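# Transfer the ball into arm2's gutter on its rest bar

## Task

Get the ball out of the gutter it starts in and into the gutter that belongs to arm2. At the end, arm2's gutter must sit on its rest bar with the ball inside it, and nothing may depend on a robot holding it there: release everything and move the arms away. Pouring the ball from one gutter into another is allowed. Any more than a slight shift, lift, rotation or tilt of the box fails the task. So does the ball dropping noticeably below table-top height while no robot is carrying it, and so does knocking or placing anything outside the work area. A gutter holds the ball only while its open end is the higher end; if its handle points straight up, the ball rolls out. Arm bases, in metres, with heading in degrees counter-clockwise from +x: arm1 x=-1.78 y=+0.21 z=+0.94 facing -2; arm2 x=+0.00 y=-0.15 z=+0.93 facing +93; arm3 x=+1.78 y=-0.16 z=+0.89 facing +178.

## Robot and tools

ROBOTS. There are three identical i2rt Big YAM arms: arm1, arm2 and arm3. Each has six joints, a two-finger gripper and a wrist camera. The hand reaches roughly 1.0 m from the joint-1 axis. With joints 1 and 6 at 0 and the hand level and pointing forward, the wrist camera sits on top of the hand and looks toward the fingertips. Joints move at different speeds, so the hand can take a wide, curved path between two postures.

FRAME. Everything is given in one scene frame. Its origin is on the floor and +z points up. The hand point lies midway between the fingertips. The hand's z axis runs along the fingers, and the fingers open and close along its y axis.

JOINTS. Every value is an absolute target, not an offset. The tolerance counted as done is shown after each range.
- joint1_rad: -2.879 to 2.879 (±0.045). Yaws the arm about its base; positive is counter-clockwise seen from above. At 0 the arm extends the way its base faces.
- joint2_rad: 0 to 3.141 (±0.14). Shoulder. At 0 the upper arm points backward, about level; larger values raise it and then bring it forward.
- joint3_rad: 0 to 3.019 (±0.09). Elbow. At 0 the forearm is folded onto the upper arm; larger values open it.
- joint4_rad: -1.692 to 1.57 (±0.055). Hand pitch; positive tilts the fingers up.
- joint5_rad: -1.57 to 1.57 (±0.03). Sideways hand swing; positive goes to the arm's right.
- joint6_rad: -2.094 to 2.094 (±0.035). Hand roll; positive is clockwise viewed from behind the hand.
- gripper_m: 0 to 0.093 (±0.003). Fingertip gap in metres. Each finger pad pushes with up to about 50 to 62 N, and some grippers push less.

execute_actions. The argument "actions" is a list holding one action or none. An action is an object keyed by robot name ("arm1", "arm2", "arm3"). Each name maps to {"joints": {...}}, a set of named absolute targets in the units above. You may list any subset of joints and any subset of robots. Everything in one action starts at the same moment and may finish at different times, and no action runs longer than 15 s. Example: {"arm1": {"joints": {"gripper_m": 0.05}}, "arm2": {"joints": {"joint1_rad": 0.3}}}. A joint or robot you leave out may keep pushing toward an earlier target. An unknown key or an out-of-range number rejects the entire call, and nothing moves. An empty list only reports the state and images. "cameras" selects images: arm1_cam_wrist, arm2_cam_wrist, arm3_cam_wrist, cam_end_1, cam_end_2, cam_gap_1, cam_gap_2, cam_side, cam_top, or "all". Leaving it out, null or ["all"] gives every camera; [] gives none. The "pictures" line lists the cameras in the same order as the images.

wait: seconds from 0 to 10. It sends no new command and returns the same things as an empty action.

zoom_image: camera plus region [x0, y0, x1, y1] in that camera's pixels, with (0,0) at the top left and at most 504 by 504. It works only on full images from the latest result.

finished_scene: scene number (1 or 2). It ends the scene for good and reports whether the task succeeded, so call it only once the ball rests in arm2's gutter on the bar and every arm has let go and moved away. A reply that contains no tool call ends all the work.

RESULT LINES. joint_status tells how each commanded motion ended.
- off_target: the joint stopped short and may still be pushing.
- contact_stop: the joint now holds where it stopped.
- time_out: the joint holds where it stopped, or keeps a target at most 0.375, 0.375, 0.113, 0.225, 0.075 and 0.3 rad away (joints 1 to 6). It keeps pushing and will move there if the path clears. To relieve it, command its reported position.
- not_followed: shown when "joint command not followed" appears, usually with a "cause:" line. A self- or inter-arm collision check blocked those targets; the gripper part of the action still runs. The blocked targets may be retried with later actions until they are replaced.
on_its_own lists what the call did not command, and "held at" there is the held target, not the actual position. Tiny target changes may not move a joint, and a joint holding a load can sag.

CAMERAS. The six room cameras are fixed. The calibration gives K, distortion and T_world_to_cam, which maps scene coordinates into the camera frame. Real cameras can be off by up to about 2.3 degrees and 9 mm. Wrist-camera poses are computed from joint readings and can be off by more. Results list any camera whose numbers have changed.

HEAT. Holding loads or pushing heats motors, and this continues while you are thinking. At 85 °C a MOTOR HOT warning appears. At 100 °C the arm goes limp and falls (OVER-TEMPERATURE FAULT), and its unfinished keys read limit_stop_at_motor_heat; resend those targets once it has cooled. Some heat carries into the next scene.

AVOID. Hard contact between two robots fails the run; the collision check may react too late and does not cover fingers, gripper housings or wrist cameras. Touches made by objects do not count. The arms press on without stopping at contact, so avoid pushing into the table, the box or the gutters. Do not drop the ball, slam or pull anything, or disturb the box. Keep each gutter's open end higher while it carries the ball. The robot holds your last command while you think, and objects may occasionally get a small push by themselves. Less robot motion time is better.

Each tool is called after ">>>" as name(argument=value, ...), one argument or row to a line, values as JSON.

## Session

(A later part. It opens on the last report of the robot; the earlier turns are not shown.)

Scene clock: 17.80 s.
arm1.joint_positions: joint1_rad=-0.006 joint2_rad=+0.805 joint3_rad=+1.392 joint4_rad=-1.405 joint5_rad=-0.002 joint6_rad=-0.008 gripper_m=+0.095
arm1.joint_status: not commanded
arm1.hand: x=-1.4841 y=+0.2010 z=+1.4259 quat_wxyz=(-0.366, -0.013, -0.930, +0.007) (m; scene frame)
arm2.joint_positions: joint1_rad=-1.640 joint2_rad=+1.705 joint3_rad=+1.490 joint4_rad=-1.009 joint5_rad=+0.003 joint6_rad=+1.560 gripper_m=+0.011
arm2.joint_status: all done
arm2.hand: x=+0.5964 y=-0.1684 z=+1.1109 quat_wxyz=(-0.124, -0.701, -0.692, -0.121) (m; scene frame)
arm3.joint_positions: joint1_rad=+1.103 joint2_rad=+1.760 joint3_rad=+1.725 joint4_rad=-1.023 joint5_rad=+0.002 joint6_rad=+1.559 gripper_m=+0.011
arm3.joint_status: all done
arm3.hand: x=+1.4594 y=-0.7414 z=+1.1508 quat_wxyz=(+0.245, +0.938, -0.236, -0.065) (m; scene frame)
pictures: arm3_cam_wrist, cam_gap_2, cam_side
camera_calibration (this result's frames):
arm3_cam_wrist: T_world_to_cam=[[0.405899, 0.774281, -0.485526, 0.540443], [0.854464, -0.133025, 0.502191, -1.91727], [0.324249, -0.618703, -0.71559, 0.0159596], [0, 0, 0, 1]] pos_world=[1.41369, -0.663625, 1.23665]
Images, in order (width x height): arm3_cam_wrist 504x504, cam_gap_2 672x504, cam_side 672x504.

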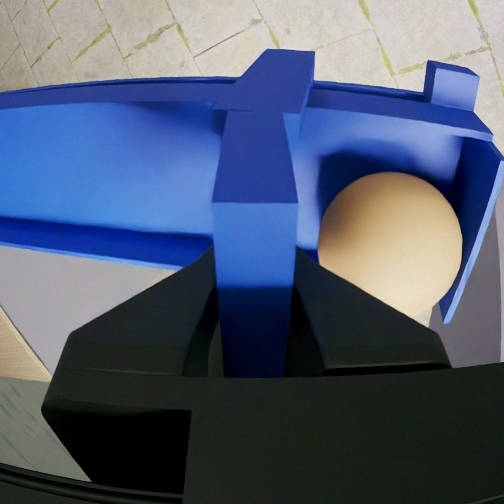

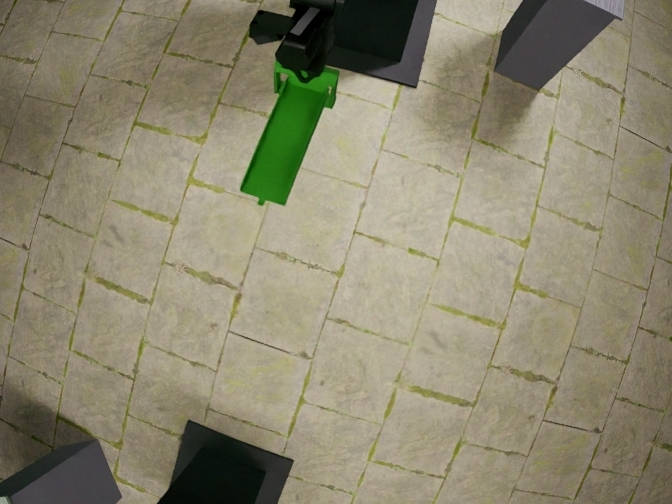

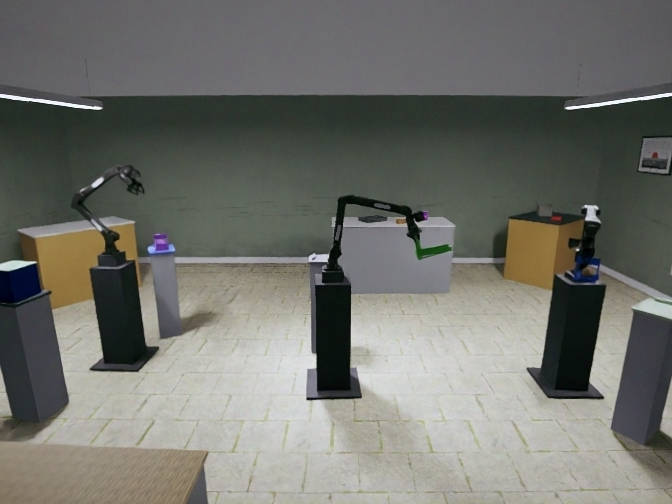

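>>> execute_actions(
  actions=[
    {"arm2":{"joints":{"joint1_rad":-1.60,"joint2_rad":2.02,"joint3_rad":1.8}},"arm3":{"joints":{"joint1_rad":0.035,"joint2_rad":1.9,"joint3_rad":1.99}}},
  ],
  cameras=["arm3_cam_wrist","cam_side","cam_gap_2"],
)

>>> zoom_image(
  camera="cam_side",
  region=[400,180,560,290],
)

Scene clock: 19.90 s.
arm1.joint_positions: joint1_rad=-0.006 joint2_rad=+0.805 joint3_rad=+1.392 joint4_rad=-1.405 joint5_rad=-0.002 joint6_rad=-0.008 gripper_m=+0.095
arm1.joint_status: not commanded
arm1.hand: x=-1.4841 y=+0.2010 z=+1.4259 quat_wxyz=(-0.366, -0.013, -0.930, +0.007) (m; scene frame)
arm2.joint_positions: joint1_rad=-1.605 joint2_rad=+2.041 joint3_rad=+1.739 joint4_rad=-1.007 joint5_rad=+0.002 joint6_rad=+1.560 gripper_m=+0.011
arm2.joint_status: all done
arm2.hand: x=+0.6823 y=-0.1458 z=+1.0133 quat_wxyz=(-0.092, -0.693, -0.709, -0.094) (m; scene frame)
arm3.joint_positions: joint1_rad=+0.041 joint2_rad=+1.937 joint3_rad=+1.921 joint4_rad=-1.016 joint5_rad=+0.002 joint6_rad=+1.562 gripper_m=+0.011
arm3.joint_status: all done
arm3.hand: x=+1.0507 y=-0.1647 z=+1.1301 quat_wxyz=(+0.187, +0.686, -0.677, -0.188) (m; scene frame)
pictures: arm3_cam_wrist, cam_gap_2, cam_side
camera_calibration (this result's frames):
arm3_cam_wrist: T_world_to_cam=[[0.861912, 0.0192826, -0.506692, -0.329765], [0.309905, -0.81095, 0.496305, -1.01377], [-0.401332, -0.584797, -0.704943, 1.24633], [0, 0, 0, 1]] pos_world=[1.09859, -0.0869068, 1.21464]
Images, in order (width x height): arm3_cam_wrist 504x504, cam_gap_2 672x504, cam_side 672x504.

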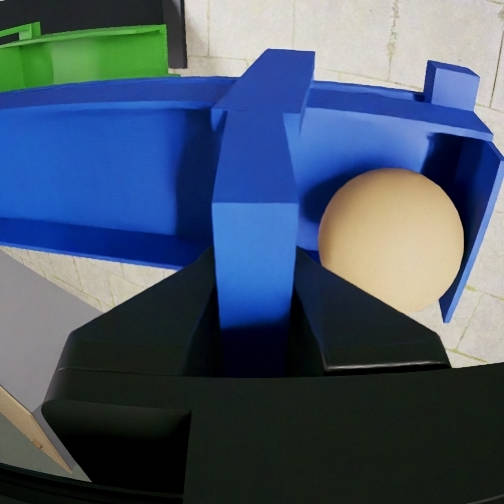

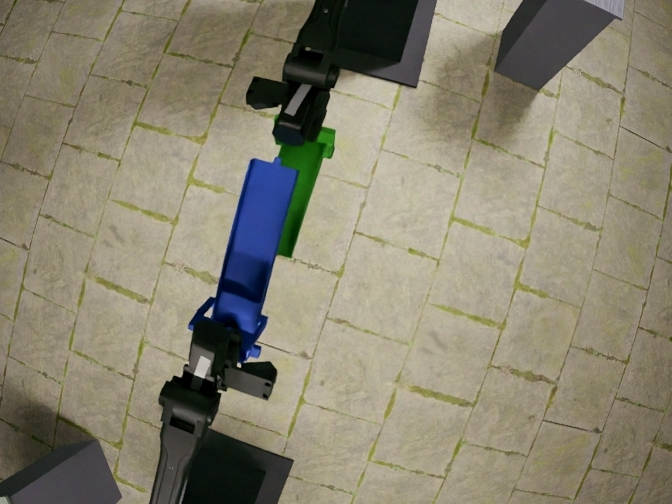

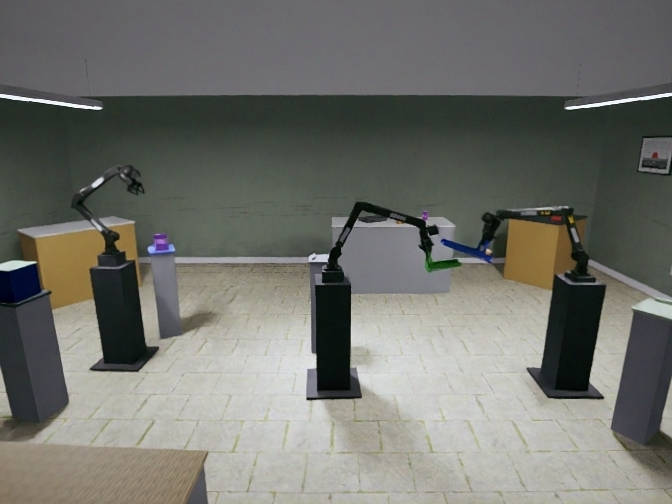

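Region (400, 180, 560, 290) of cam_side's 672x504 image, scaled by 3.150, with more detail than that image has; it fills the top 346 rows of this view, and the rest is white.

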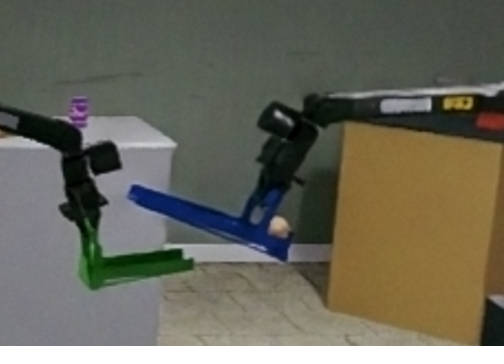

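>>> execute_actions(
  actions=[
    {"arm2":{"joints":{"joint2_rad":2.21,"joint3_rad":2.05,"joint4_rad":-1.03}},"arm3":{"joints":{"joint1_rad":0.018,"joint2_rad":1.94,"joint3_rad":2.14,"joint4_rad":-1.36}}},
  ],
  cameras=["cam_side","cam_gap_2"],
)

>>> zoom_image(
  camera="cam_side",
  region=[400,180,560,290],
)

Scene clock: 24.50 s.
arm1.joint_positions: joint1_rad=-0.006 joint2_rad=+0.805 joint3_rad=+1.392 joint4_rad=-1.405 joint5_rad=-0.002 joint6_rad=-0.008 gripper_m=+0.095
arm1.joint_status: not commanded
arm1.hand: x=-1.4841 y=+0.2010 z=+1.4259 quat_wxyz=(-0.366, -0.013, -0.930, +0.007) (m; scene frame)
arm2.joint_positions: joint1_rad=-1.605 joint2_rad=+2.222 joint3_rad=+1.987 joint4_rad=-1.030 joint5_rad=+0.002 joint6_rad=+1.560 gripper_m=+0.011
arm2.joint_status: all done
arm2.hand: x=+0.7509 y=-0.1448 z=+0.9942 quat_wxyz=(-0.107, -0.691, -0.707, -0.109) (m; scene frame)
arm3.joint_positions: joint1_rad=+0.020 joint2_rad=+1.955 joint3_rad=+2.074 joint4_rad=-1.350 joint5_rad=+0.002 joint6_rad=+1.562 gripper_m=+0.011
arm3.joint_status: all done
arm3.hand: x=+1.0919 y=-0.1500 z=+1.1577 quat_wxyz=(+0.118, +0.694, -0.700, -0.121) (m; scene frame)
pictures: cam_gap_2, cam_side
Images, in order (width x height): cam_gap_2 672x504, cam_side 672x504.

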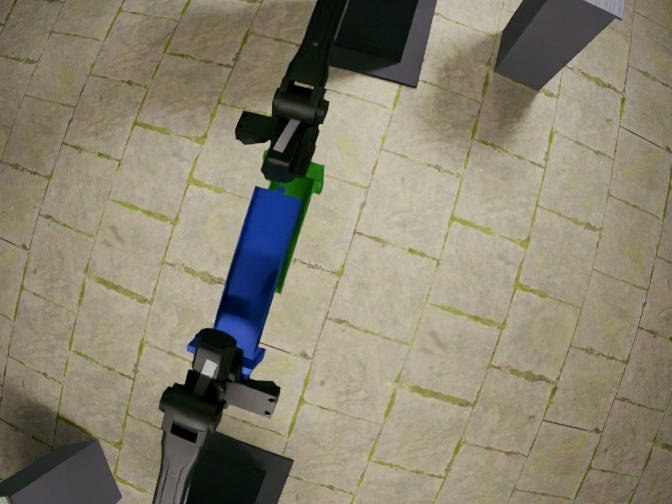

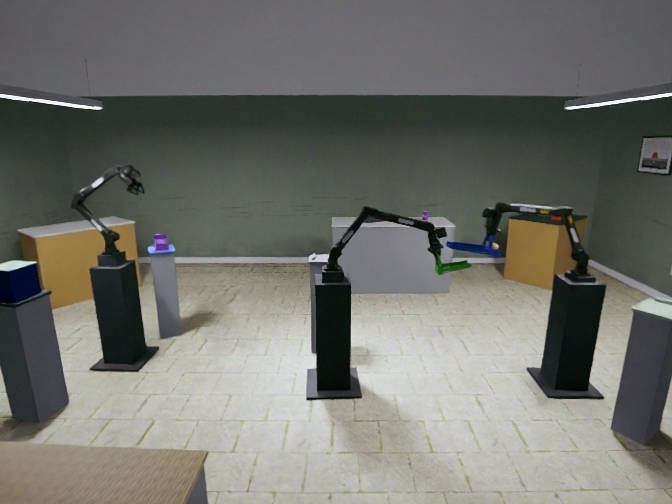

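Region (400, 180, 560, 290) of cam_side's 672x504 image, scaled by 3.150, with more detail than that image has; it fills the top 346 rows of this view, and the rest is white.

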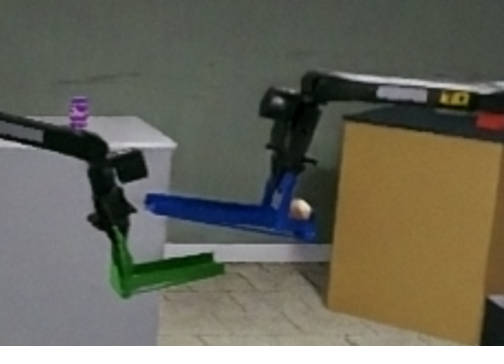

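>>> execute_actions(
  actions=[
    {"arm3":{"joints":{"joint4_rad":-1.48,"joint1_rad":0.02}}},
  ],
  cameras=["cam_side","cam_gap_2","arm2_cam_wrist"],
)

>>> zoom_image(
  camera="cam_side",
  region=[400,180,560,290],
)

>>> zoom_image(
  camera="cam_gap_2",
  region=[200,150,360,310],
)

Scene clock: 25.40 s.
arm1.joint_positions: joint1_rad=-0.006 joint2_rad=+0.805 joint3_rad=+1.392 joint4_rad=-1.405 joint5_rad=-0.002 joint6_rad=-0.008 gripper_m=+0.095
arm1.joint_status: not commanded
arm1.hand: x=-1.4841 y=+0.2010 z=+1.4259 quat_wxyz=(-0.366, -0.013, -0.930, +0.007) (m; scene frame)
arm2.joint_positions: joint1_rad=-1.605 joint2_rad=+2.222 joint3_rad=+1.987 joint4_rad=-1.030 joint5_rad=+0.002 joint6_rad=+1.560 gripper_m=+0.011
arm2.joint_status: not commanded
arm2.hand: x=+0.7509 y=-0.1448 z=+0.9942 quat_wxyz=(-0.107, -0.691, -0.707, -0.109) (m; scene frame)
arm3.joint_positions: joint1_rad=+0.020 joint2_rad=+1.955 joint3_rad=+2.074 joint4_rad=-1.468 joint5_rad=+0.002 joint6_rad=+1.562 gripper_m=+0.011
arm3.joint_status: all done
arm3.hand: x=+1.1198 y=-0.1505 z=+1.1497 quat_wxyz=(+0.077, +0.700, -0.705, -0.079) (m; scene frame)
pictures: arm2_cam_wrist, cam_gap_2, cam_side
camera_calibration (this result's frames):
arm2_cam_wrist: T_world_to_cam=[[-0.946183, -0.0227984, -0.322829, 1.03302], [-0.20515, 0.813748, 0.543809, -0.260184], [0.250304, 0.580771, -0.774631, 0.787983], [0, 0, 0, 1]] pos_world=[0.726809, -0.222362, 1.08537]
Images, in order (width x height): arm2_cam_wrist 504x504, cam_gap_2 672x504, cam_side 672x504.

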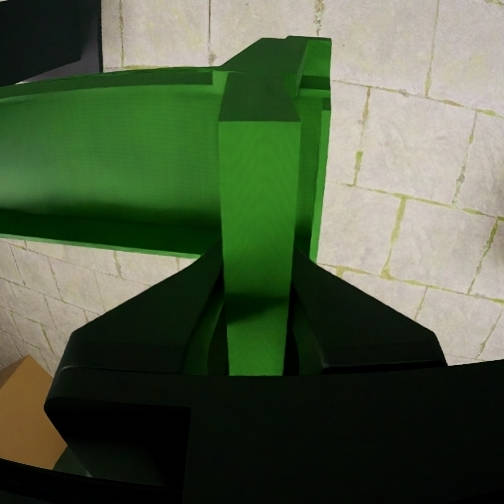

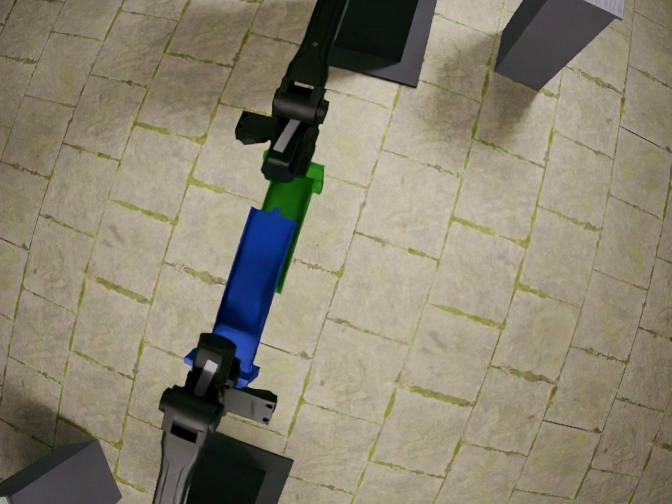

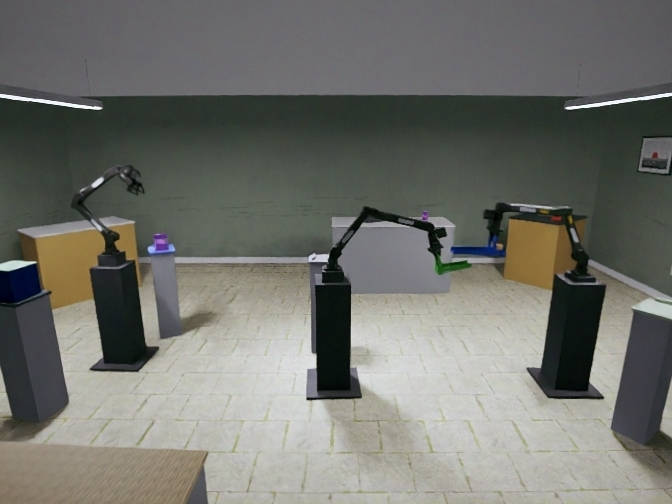

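Region (400, 180, 560, 290) of cam_side's 672x504 image, scaled by 3.150, with more detail than that image has; it fills the top 346 rows of this view, and the rest is white.

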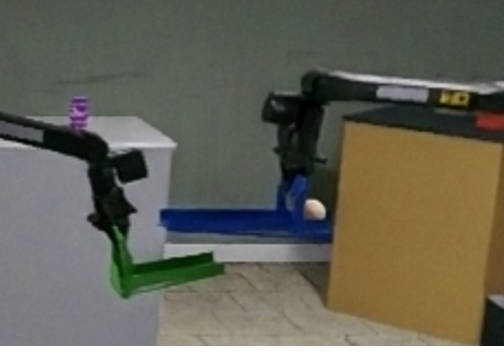

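Region (200, 150, 360, 310) of cam_gap_2's 672x504 image, scaled by 3.150, with more detail than that image has.

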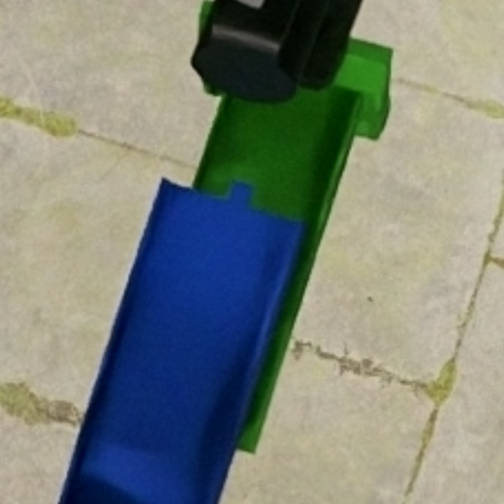

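>>> execute_actions(
  actions=[
    {"arm3":{"joints":{"joint4_rad":-1.57}}},
  ],
  cameras=[],
)

>>> wait(
  seconds=2,
)

Scene clock: 26.23 s.
arm1.joint_positions: joint1_rad=-0.006 joint2_rad=+0.805 joint3_rad=+1.392 joint4_rad=-1.405 joint5_rad=-0.002 joint6_rad=-0.008 gripper_m=+0.095
arm1.joint_status: not commanded
arm1.hand: x=-1.4841 y=+0.2010 z=+1.4259 quat_wxyz=(-0.366, -0.013, -0.930, +0.007) (m; scene frame)
arm2.joint_positions: joint1_rad=-1.605 joint2_rad=+2.222 joint3_rad=+1.987 joint4_rad=-1.030 joint5_rad=+0.002 joint6_rad=+1.560 gripper_m=+0.011
arm2.joint_status: not commanded
arm2.hand: x=+0.7509 y=-0.1448 z=+0.9942 quat_wxyz=(-0.107, -0.691, -0.707, -0.109) (m; scene frame)
arm3.joint_positions: joint1_rad=+0.020 joint2_rad=+1.955 joint3_rad=+2.074 joint4_rad=-1.557 joint5_rad=+0.002 joint6_rad=+1.562 gripper_m=+0.011
arm3.joint_status: all done
arm3.hand: x=+1.1413 y=-0.1508 z=+1.1459 quat_wxyz=(+0.046, +0.703, -0.708, -0.048) (m; scene frame)
pictures: none
No camera images: the call's "cameras" was empty. Leave "cameras" out to get every camera's image.

Scene clock: 28.23 s.
arm1.joint_positions: joint1_rad=-0.006 joint2_rad=+0.805 joint3_rad=+1.392 joint4_rad=-1.405 joint5_rad=-0.002 joint6_rad=-0.008 gripper_m=+0.095
arm1.joint_status: not commanded
arm1.hand: x=-1.4841 y=+0.2010 z=+1.4259 quat_wxyz=(-0.366, -0.013, -0.930, +0.007) (m; scene frame)
arm2.joint_positions: joint1_rad=-1.605 joint2_rad=+2.222 joint3_rad=+1.989 joint4_rad=-1.031 joint5_rad=+0.000 joint6_rad=+1.561 gripper_m=+0.011
arm2.joint_status: not commanded
arm2.hand: x=+0.7511 y=-0.1445 z=+0.9948 quat_wxyz=(-0.107, -0.691, -0.707, -0.110) (m; scene frame)
arm3.joint_positions: joint1_rad=+0.020 joint2_rad=+1.955 joint3_rad=+2.074 joint4_rad=-1.557 joint5_rad=+0.002 joint6_rad=+1.562 gripper_m=+0.011
arm3.joint_status: all done
arm3.hand: x=+1.1414 y=-0.1508 z=+1.1458 quat_wxyz=(+0.046, +0.703, -0.708, -0.047) (m; scene frame)
wait: 2.00 s; at rest by 0.27 s
pictures: arm1_cam_wrist, arm2_cam_wrist, arm3_cam_wrist, cam_end_1, cam_end_2, cam_gap_1, cam_gap_2, cam_side, cam_top
camera_calibration (this result's frames):
arm1_cam_wrist: T_world_to_cam=[[-0.019169, -0.999772, -0.00941835, 0.190628], [-0.990179, 0.0202882, -0.138326, -1.26953], [0.138485, 0.00667428, -0.990342, 1.74515], [0, 0, 0, 1]] pos_world=[-1.49509, 0.204694, 1.55448]
arm2_cam_wrist: T_world_to_cam=[[-0.946062, -0.0223734, -0.323211, 1.03377], [-0.205518, 0.812649, 0.545311, -0.262108], [0.250457, 0.582324, -0.773414, 0.787098], [0, 0, 0, 1]] pos_world=[0.727013, -0.222216, 1.08581]
arm3_cam_wrist: T_world_to_cam=[[0.992138, -0.000389461, -0.125151, -0.989026], [0.072432, -0.81371, 0.57674, -0.859987], [-0.102061, -0.581271, -0.807284, 1.07819], [0, 0, 0, 1]] pos_world=[1.15358, -0.0734421, 1.24262]
Images, in order (width x height): arm1_cam_wrist 504x504, arm2_cam_wrist 504x504, arm3_cam_wrist 504x504, cam_end_1 672x504, cam_end_2 672x504, cam_gap_1 672x504, cam_gap_2 672x504, cam_side 672x504, cam_top 672x504.

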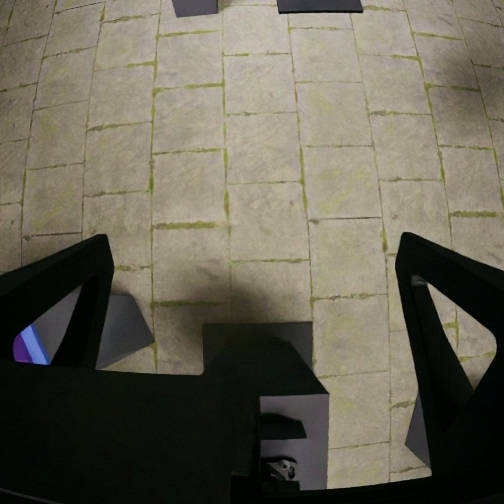

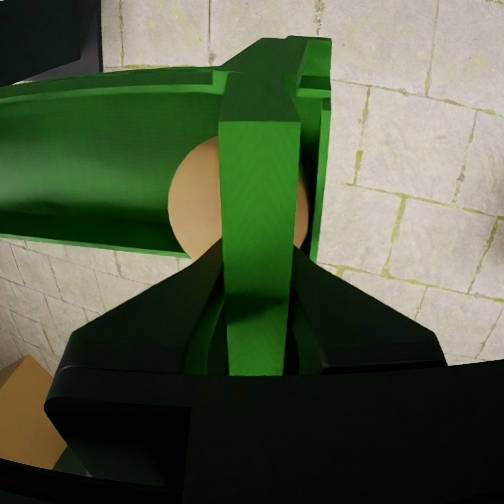

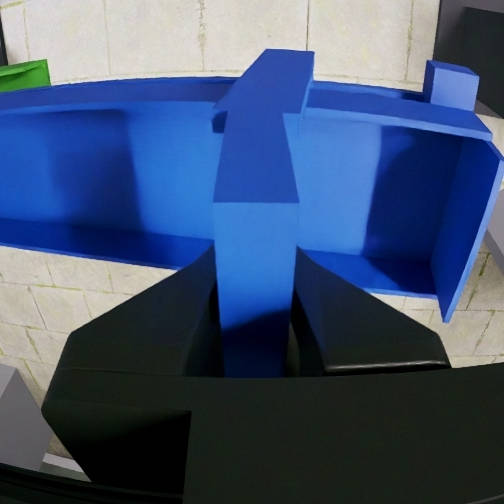

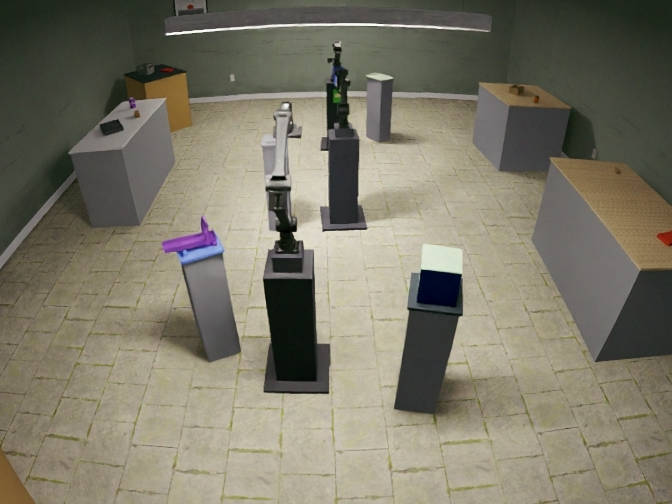

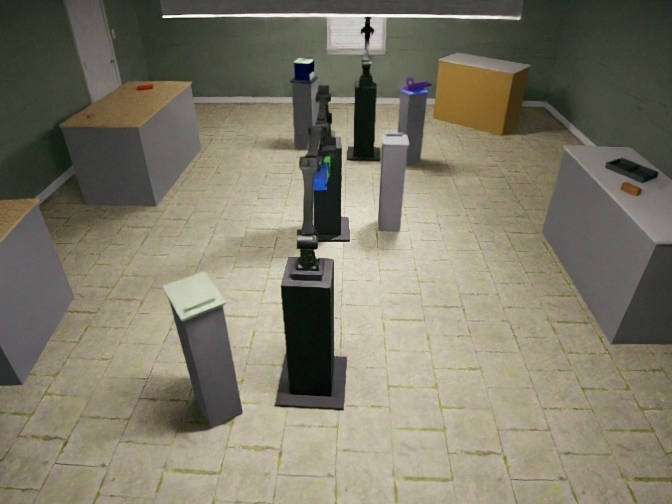

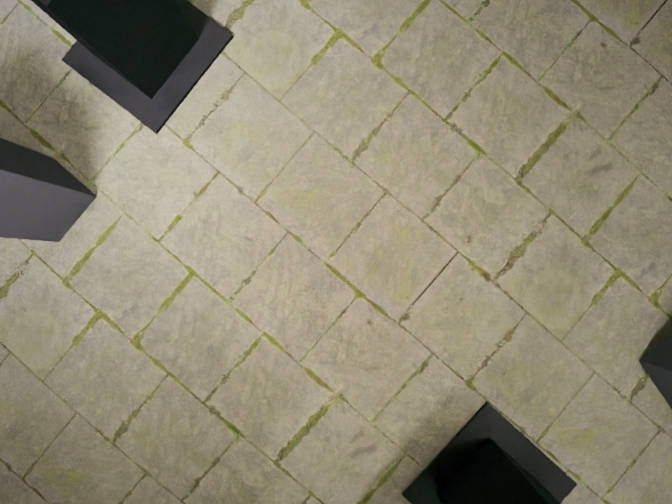

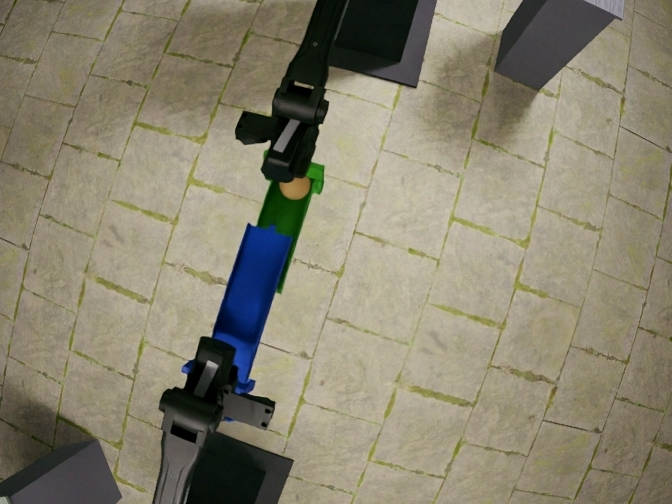

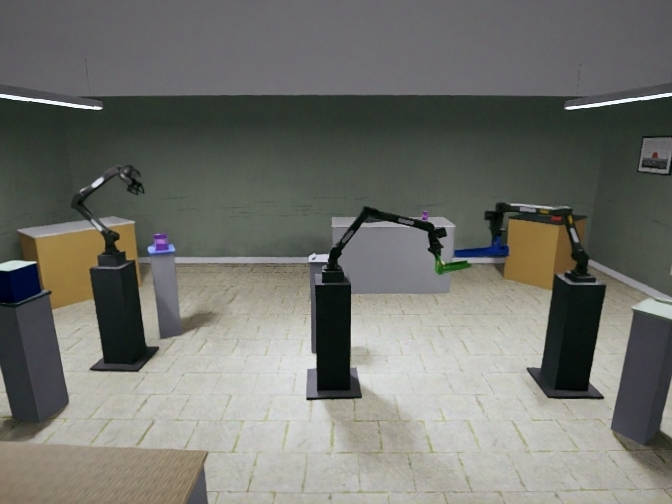

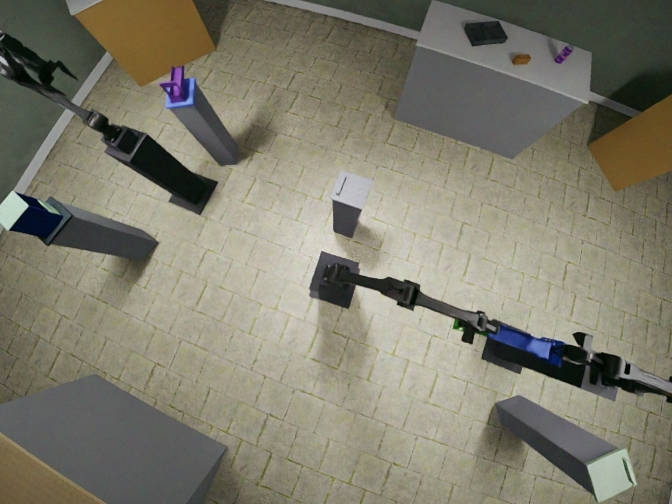

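Caught. Return both.

>>> execute_actions(
  actions=[
    {"arm3":{"joints":{"joint2_rad":1.7,"joint1_rad":0.4}}},
  ],
  cameras=[],
)

>>> execute_actions(
  actions=[
    {"arm2":{"joints":{"joint1_rad":-1.2,"joint2_rad":1.95,"joint3_rad":1.8,"joint4_rad":-0.9,"joint5_rad":-0.25,"joint6_rad":1.0}},"arm3":{"joints":{"joint1_rad":1.2,"joint3_rad":1.8,"joint4_rad":-1.4,"joint5_rad":-0.197,"joint6_rad":0.3}}},
  ],
  cameras=["arm2_cam_wrist"],
)

>>> execute_actions(
  actions=[
    {"arm2":{"joints":{"joint1_rad":-0.6,"joint2_rad":1.75,"joint3_rad":1.5,"joint5_rad":-0.45,"joint6_rad":0.3}},"arm3":{"joints":{"joint1_rad":1.862,"joint3_rad":1.745,"joint6_rad":-0.38}}},
  ],
  cameras=["arm2_cam_wrist"],
)

>>> execute_actions(
  actions=[
    {"arm2":{"joints":{"joint1_rad":-0.06,"joint2_rad":1.82,"joint4_rad":-1.15,"joint5_rad":-0.35,"joint6_rad":-0.05}},"arm3":{"joints":{"joint2_rad":1.93,"joint4_rad":-1.36}}},
  ],
  cameras=["arm2_cam_wrist","arm3_cam_wrist"],
)

>>> execute_actions(
  actions=[
    {"arm2":{"joints":{"joint2_rad":1.93,"joint4_rad":-1.09,"joint5_rad":-0.22}},"arm3":{"joints":{"joint2_rad":2.0,"joint4_rad":-1.31}}},
  ],
  cameras=["arm2_cam_wrist","arm3_cam_wrist"],
)

Scene clock: 30.07 s.
arm1.joint_positions: joint1_rad=-0.006 joint2_rad=+0.805 joint3_rad=+1.392 joint4_rad=-1.405 joint5_rad=-0.002 joint6_rad=-0.008 gripper_m=+0.095
arm1.joint_status: not commanded
arm1.hand: x=-1.4841 y=+0.2010 z=+1.4259 quat_wxyz=(-0.366, -0.013, -0.930, +0.007) (m; scene frame)
arm2.joint_positions: joint1_rad=-1.605 joint2_rad=+2.222 joint3_rad=+1.989 joint4_rad=-1.031 joint5_rad=+0.000 joint6_rad=+1.561 gripper_m=+0.011
arm2.joint_status: not commanded
arm2.hand: x=+0.7511 y=-0.1445 z=+0.9948 quat_wxyz=(-0.107, -0.691, -0.707, -0.110) (m; scene frame)
arm3.joint_positions: joint1_rad=+0.393 joint2_rad=+1.702 joint3_rad=+2.095 joint4_rad=-1.560 joint5_rad=+0.000 joint6_rad=+1.562 gripper_m=+0.011
arm3.joint_status: all done
arm3.hand: x=+1.2284 y=-0.3666 z=+1.3054 quat_wxyz=(+0.165, +0.807, -0.555, -0.114) (m; scene frame)
pictures: none
No camera images: the call's "cameras" was empty. Leave "cameras" out to get every camera's image.

Scene clock: 32.07 s.
arm1.joint_positions: joint1_rad=-0.006 joint2_rad=+0.805 joint3_rad=+1.392 joint4_rad=-1.405 joint5_rad=-0.002 joint6_rad=-0.008 gripper_m=+0.095
arm1.joint_status: not commanded
arm1.hand: x=-1.4841 y=+0.2010 z=+1.4259 quat_wxyz=(-0.366, -0.013, -0.930, +0.007) (m; scene frame)
arm2.joint_positions: joint1_rad=-1.210 joint2_rad=+1.953 joint3_rad=+1.800 joint4_rad=-0.913 joint5_rad=-0.246 joint6_rad=+1.010 gripper_m=+0.011
arm2.joint_status: all done
arm2.hand: x=+0.6445 y=+0.1691 z=+1.1161 quat_wxyz=(-0.111, -0.256, -0.926, -0.254) (m; scene frame)
arm3.joint_positions: joint1_rad=+1.202 joint2_rad=+1.734 joint3_rad=+1.782 joint4_rad=-1.419 joint5_rad=-0.196 joint6_rad=+0.310 gripper_m=+0.011
arm3.joint_status: all done
arm3.hand: x=+1.5815 y=-0.7078 z=+1.1627 quat_wxyz=(+0.140, +0.897, +0.420, -0.008) (m; scene frame)
pictures: arm2_cam_wrist
camera_calibration (this result's frames):
arm2_cam_wrist: T_world_to_cam=[[-0.40955, -0.731597, -0.545009, 1.00084], [-0.889024, 0.186005, 0.418376, 0.0832498], [-0.204708, 0.655872, -0.726586, 0.953653], [0, 0, 0, 1]] pos_world=[0.679127, 0.091255, 1.20355]
Images, in order (width x height): arm2_cam_wrist 504x504.

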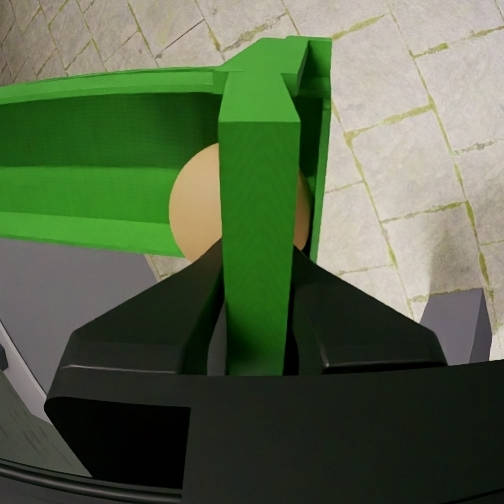

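Scene clock: 33.77 s.
arm1.joint_positions: joint1_rad=-0.006 joint2_rad=+0.805 joint3_rad=+1.392 joint4_rad=-1.405 joint5_rad=-0.002 joint6_rad=-0.008 gripper_m=+0.095
arm1.joint_status: not commanded
arm1.hand: x=-1.4841 y=+0.2010 z=+1.4259 quat_wxyz=(-0.366, -0.013, -0.930, +0.007) (m; scene frame)
arm2.joint_positions: joint1_rad=-0.595 joint2_rad=+1.757 joint3_rad=+1.501 joint4_rad=-0.911 joint5_rad=-0.447 joint6_rad=+0.310 gripper_m=+0.011
arm2.joint_status: all done
arm2.hand: x=+0.2590 y=+0.4117 z=+1.1119 quat_wxyz=(-0.021, +0.375, -0.879, -0.294) (m; scene frame)
arm3.joint_positions: joint1_rad=+1.861 joint2_rad=+1.733 joint3_rad=+1.733 joint4_rad=-1.412 joint5_rad=-0.196 joint6_rad=-0.370 gripper_m=+0.011
arm3.joint_status: all done
arm3.hand: x=+1.9551 y=-0.7055 z=+1.1429 quat_wxyz=(+0.126, +0.445, +0.886, +0.006) (m; scene frame)
pictures: arm2_cam_wrist
camera_calibration (this result's frames):
arm2_cam_wrist: T_world_to_cam=[[0.668766, -0.5341, -0.517194, 0.626613], [-0.472929, -0.842366, 0.258374, 0.190652], [-0.573664, 0.0718047, -0.815937, 1.14795], [0, 0, 0, 1]] pos_world=[0.329646, 0.412845, 1.21148]
Images, in order (width x height): arm2_cam_wrist 504x504.

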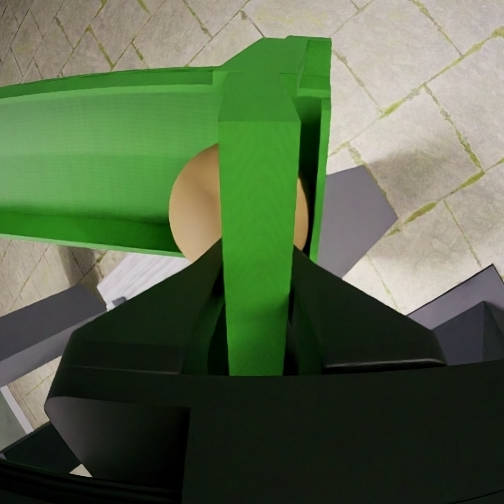

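Scene clock: 35.23 s.
arm1.joint_positions: joint1_rad=-0.006 joint2_rad=+0.805 joint3_rad=+1.392 joint4_rad=-1.405 joint5_rad=-0.002 joint6_rad=-0.008 gripper_m=+0.095
arm1.joint_status: not commanded
arm1.hand: x=-1.4841 y=+0.2010 z=+1.4259 quat_wxyz=(-0.366, -0.013, -0.930, +0.007) (m; scene frame)
arm2.joint_positions: joint1_rad=-0.057 joint2_rad=+1.841 joint3_rad=+1.501 joint4_rad=-1.143 joint5_rad=-0.346 joint6_rad=-0.040 gripper_m=+0.011
arm2.joint_status: all done
arm2.hand: x=-0.0521 y=+0.4157 z=+1.0441 quat_wxyz=(+0.085, +0.712, -0.680, -0.156) (m; scene frame)
arm3.joint_positions: joint1_rad=+1.861 joint2_rad=+1.972 joint3_rad=+1.720 joint4_rad=-1.371 joint5_rad=-0.196 joint6_rad=-0.371 gripper_m=+0.011
arm3.joint_status: all done
arm3.hand: x=+1.9600 y=-0.7240 z=+1.0045 quat_wxyz=(+0.057, +0.455, +0.885, +0.084) (m; scene frame)
pictures: arm2_cam_wrist, arm3_cam_wrist
camera_calibration (this result's frames):
arm2_cam_wrist: T_world_to_cam=[[0.93364, 0.0645348, -0.352353, 0.394575], [0.228626, -0.864595, 0.447443, -0.0872191], [-0.275767, -0.498307, -0.821975, 1.17265], [0, 0, 0, 1]] pos_world=[-0.0250713, 0.483468, 1.14195]
arm3_cam_wrist: T_world_to_cam=[[-0.793013, -0.577536, -0.193863, 1.33091], [-0.574865, 0.604081, 0.551921, 1.01596], [-0.201645, 0.549125, -0.811049, 1.73187], [0, 0, 0, 1]] pos_world=[1.98869, -0.796087, 1.10192]
Images, in order (width x height): arm2_cam_wrist 504x504, arm3_cam_wrist 504x504.

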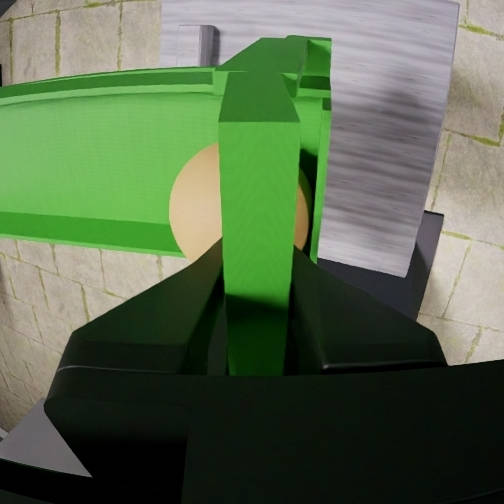

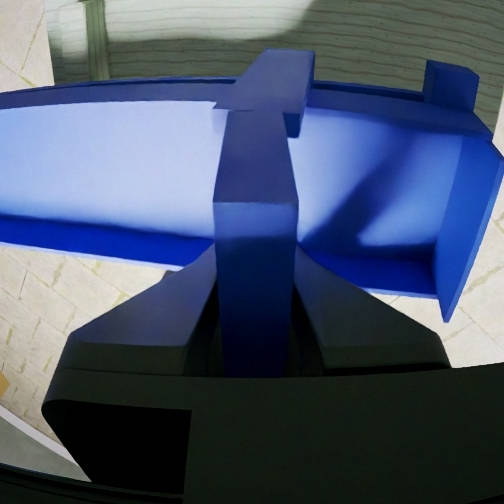

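Scene clock: 36.20 s.
arm1.joint_positions: joint1_rad=-0.006 joint2_rad=+0.805 joint3_rad=+1.392 joint4_rad=-1.405 joint5_rad=-0.002 joint6_rad=-0.008 gripper_m=+0.095
arm1.joint_status: not commanded
arm1.hand: x=-1.4841 y=+0.2010 z=+1.4259 quat_wxyz=(-0.366, -0.013, -0.930, +0.007) (m; scene frame)
arm2.joint_positions: joint1_rad=-0.057 joint2_rad=+1.949 joint3_rad=+1.496 joint4_rad=-1.099 joint5_rad=-0.219 joint6_rad=-0.040 gripper_m=+0.011
arm2.joint_status: all done
arm2.hand: x=-0.0310 y=+0.4194 z=+0.9773 quat_wxyz=(+0.066, +0.714, -0.691, -0.087) (m; scene frame)
arm3.joint_positions: joint1_rad=+1.861 joint2_rad=+2.000 joint3_rad=+1.720 joint4_rad=-1.325 joint5_rad=-0.196 joint6_rad=-0.371 gripper_m=+0.011
arm3.joint_status: all done
arm3.hand: x=+1.9626 y=-0.7341 z=+0.9876 quat_wxyz=(+0.062, +0.455, +0.885, +0.078) (m; scene frame)
pictures: arm2_cam_wrist, arm3_cam_wrist
camera_calibration (this result's frames):
arm2_cam_wrist: T_world_to_cam=[[0.971238, 0.036852, -0.235242, 0.249419], [0.160473, -0.831187, 0.532332, -0.158092], [-0.175912, -0.554771, -0.813194, 1.14364], [0, 0, 0, 1]] pos_world=[-0.0156948, 0.493864, 1.07284]
arm3_cam_wrist: T_world_to_cam=[[-0.792197, -0.580696, -0.18766, 1.31385], [-0.577211, 0.613154, 0.539323, 1.05659], [-0.198118, 0.535569, -0.820923, 1.71715], [0, 0, 0, 1]] pos_world=[1.9909, -0.804556, 1.08636]
Images, in order (width x height): arm2_cam_wrist 504x504, arm3_cam_wrist 504x504.

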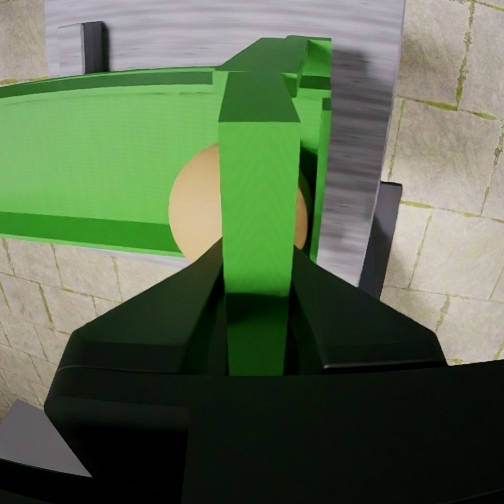

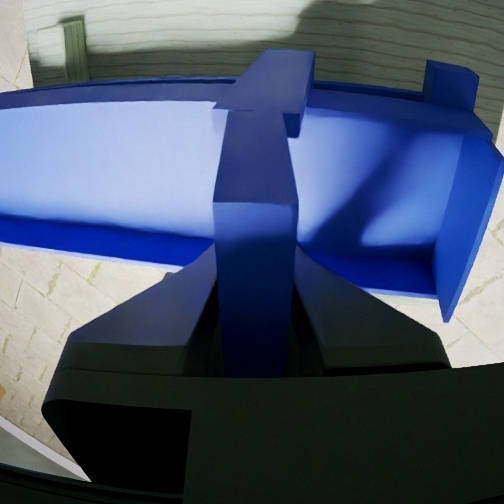

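>>> execute_actions(
  actions=[
    {"arm2":{"joints":{"joint2_rad":1.98,"joint4_rad":-1.07,"joint5_rad":-0.21,"joint1_rad":-0.067}},"arm3":{"joints":{"joint2_rad":2.035}}},
  ],
  cameras=[],
)

>>> execute_actions(
  actions=[
    {"arm2":{"joints":{"gripper_m":0.06}},"arm3":{"joints":{"gripper_m":0.06}}},
  ],
  cameras=["arm2_cam_wrist","arm3_cam_wrist"],
)

>>> execute_actions(
  actions=[
    {"arm2":{"joints":{"joint2_rad":1.5}},"arm3":{"joints":{"joint2_rad":1.6}}},
  ],
  cameras=["arm2_cam_wrist","arm3_cam_wrist","cam_end_2"],
)

Scene clock: 37.17 s.
arm1.joint_positions: joint1_rad=-0.006 joint2_rad=+0.805 joint3_rad=+1.392 joint4_rad=-1.405 joint5_rad=-0.002 joint6_rad=-0.008 gripper_m=+0.095
arm1.joint_status: not commanded
arm1.hand: x=-1.4841 y=+0.2010 z=+1.4259 quat_wxyz=(-0.366, -0.013, -0.930, +0.007) (m; scene frame)
arm2.joint_positions: joint1_rad=-0.057 joint2_rad=+1.980 joint3_rad=+1.496 joint4_rad=-1.080 joint5_rad=-0.210 joint6_rad=-0.040 gripper_m=+0.011
arm2.joint_status: all done
arm2.hand: x=-0.0294 y=+0.4213 z=+0.9600 quat_wxyz=(+0.068, +0.714, -0.692, -0.080) (m; scene frame)
arm3.joint_positions: joint1_rad=+1.861 joint2_rad=+2.033 joint3_rad=+1.720 joint4_rad=-1.323 joint5_rad=-0.197 joint6_rad=-0.372 gripper_m=+0.011
arm3.joint_status: all done
arm3.hand: x=+1.9625 y=-0.7332 z=+0.9689 quat_wxyz=(+0.052, +0.455, +0.884, +0.089) (m; scene frame)
pictures: none
No camera images: the call's "cameras" was empty. Leave "cameras" out to get every camera's image.

Scene clock: 37.80 s.
arm1.joint_positions: joint1_rad=-0.006 joint2_rad=+0.805 joint3_rad=+1.392 joint4_rad=-1.405 joint5_rad=-0.002 joint6_rad=-0.008 gripper_m=+0.095
arm1.joint_status: not commanded
arm1.hand: x=-1.4841 y=+0.2010 z=+1.4259 quat_wxyz=(-0.366, -0.013, -0.930, +0.007) (m; scene frame)
arm2.joint_positions: joint1_rad=-0.058 joint2_rad=+1.980 joint3_rad=+1.496 joint4_rad=-1.080 joint5_rad=-0.208 joint6_rad=-0.040 gripper_m=+0.060
arm2.joint_status: all done
arm2.hand: x=-0.0290 y=+0.4214 z=+0.9600 quat_wxyz=(+0.067, +0.714, -0.692, -0.079) (m; scene frame)
arm3.joint_positions: joint1_rad=+1.861 joint2_rad=+2.033 joint3_rad=+1.720 joint4_rad=-1.323 joint5_rad=-0.197 joint6_rad=-0.372 gripper_m=+0.060
arm3.joint_status: all done
arm3.hand: x=+1.9625 y=-0.7332 z=+0.9689 quat_wxyz=(+0.052, +0.455, +0.884, +0.089) (m; scene frame)
pictures: arm2_cam_wrist, arm3_cam_wrist
camera_calibration (this result's frames):
arm2_cam_wrist: T_world_to_cam=[[0.973592, 0.034011, -0.225746, 0.235482], [0.154828, -0.825049, 0.543436, -0.160929], [-0.167768, -0.564037, -0.808527, 1.13064], [0, 0, 0, 1]] pos_world=[-0.0146621, 0.496939, 1.05477]
arm3_cam_wrist: T_world_to_cam=[[-0.792897, -0.575785, -0.199464, 1.32722], [-0.574072, 0.596063, 0.561383, 1.02597], [-0.204342, 0.559626, -0.803158, 1.71389], [0, 0, 0, 1]] pos_world=[1.99155, -0.806483, 1.06529]
Images, in order (width x height): arm2_cam_wrist 504x504, arm3_cam_wrist 504x504.

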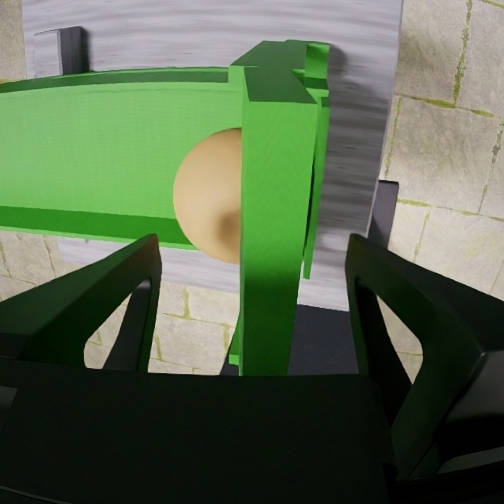

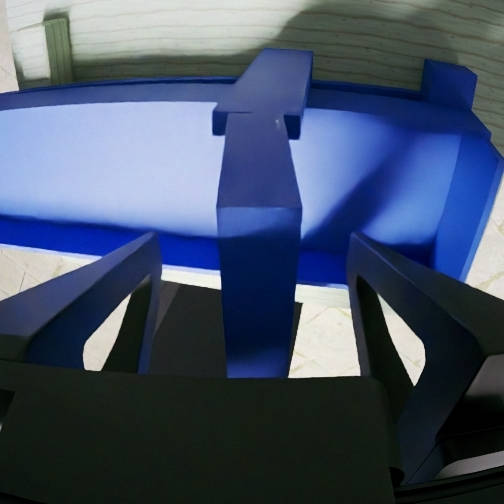

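Scene clock: 39.40 s.
arm1.joint_positions: joint1_rad=-0.006 joint2_rad=+0.805 joint3_rad=+1.392 joint4_rad=-1.405 joint5_rad=-0.002 joint6_rad=-0.008 gripper_m=+0.095
arm1.joint_status: not commanded
arm1.hand: x=-1.4841 y=+0.2010 z=+1.4259 quat_wxyz=(-0.366, -0.013, -0.930, +0.007) (m; scene frame)
arm2.joint_positions: joint1_rad=-0.058 joint2_rad=+1.506 joint3_rad=+1.496 joint4_rad=-1.078 joint5_rad=-0.208 joint6_rad=-0.040 gripper_m=+0.060
arm2.joint_status: all done
arm2.hand: x=-0.0294 y=+0.4049 z=+1.2237 quat_wxyz=(-0.105, +0.710, -0.654, -0.239) (m; scene frame)
arm3.joint_positions: joint1_rad=+1.861 joint2_rad=+1.599 joint3_rad=+1.723 joint4_rad=-1.323 joint5_rad=-0.197 joint6_rad=-0.372 gripper_m=+0.060
arm3.joint_status: all done
arm3.hand: x=+1.9544 y=-0.7025 z=+1.2181 quat_wxyz=(+0.195, +0.429, +0.879, -0.074) (m; scene frame)
pictures: arm2_cam_wrist, arm3_cam_wrist, cam_end_2
camera_calibration (this result's frames):
arm2_cam_wrist: T_world_to_cam=[[0.97461, 0.13308, -0.18007, 0.200017], [0.153552, -0.982553, 0.104935, 0.282581], [-0.162964, -0.129921, -0.978041, 1.36636], [0, 0, 0, 1]] pos_world=[-0.0156634, 0.428551, 1.34272]
arm3_cam_wrist: T_world_to_cam=[[-0.780316, -0.624719, -0.0288704, 1.12136], [-0.616582, 0.760793, 0.202536, 1.49906], [-0.104564, 0.175843, -0.978849, 1.64454], [0, 0, 0, 1]] pos_world=[1.97126, -0.729121, 1.33852]
Images, in order (width x height): arm2_cam_wrist 504x504, arm3_cam_wrist 504x504, cam_end_2 672x504.

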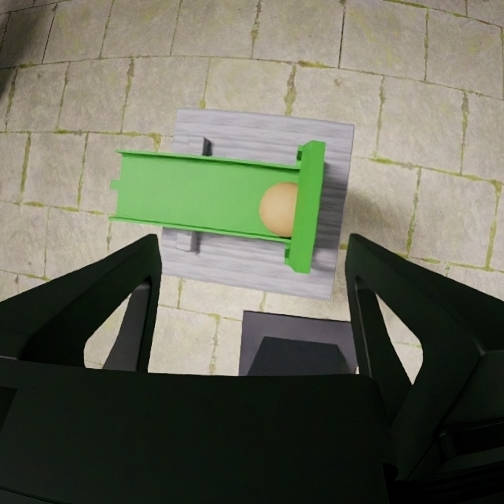

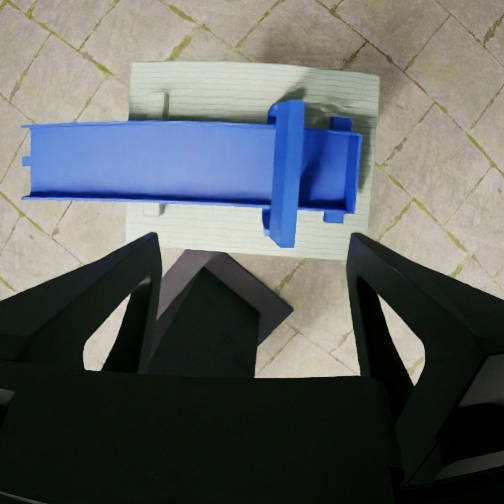

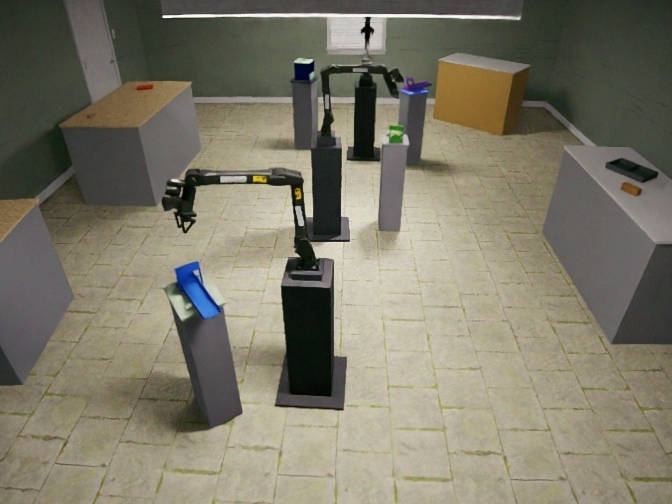

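>>> finished_scene(
  scene=1,
)

The scene is finished: the task was done.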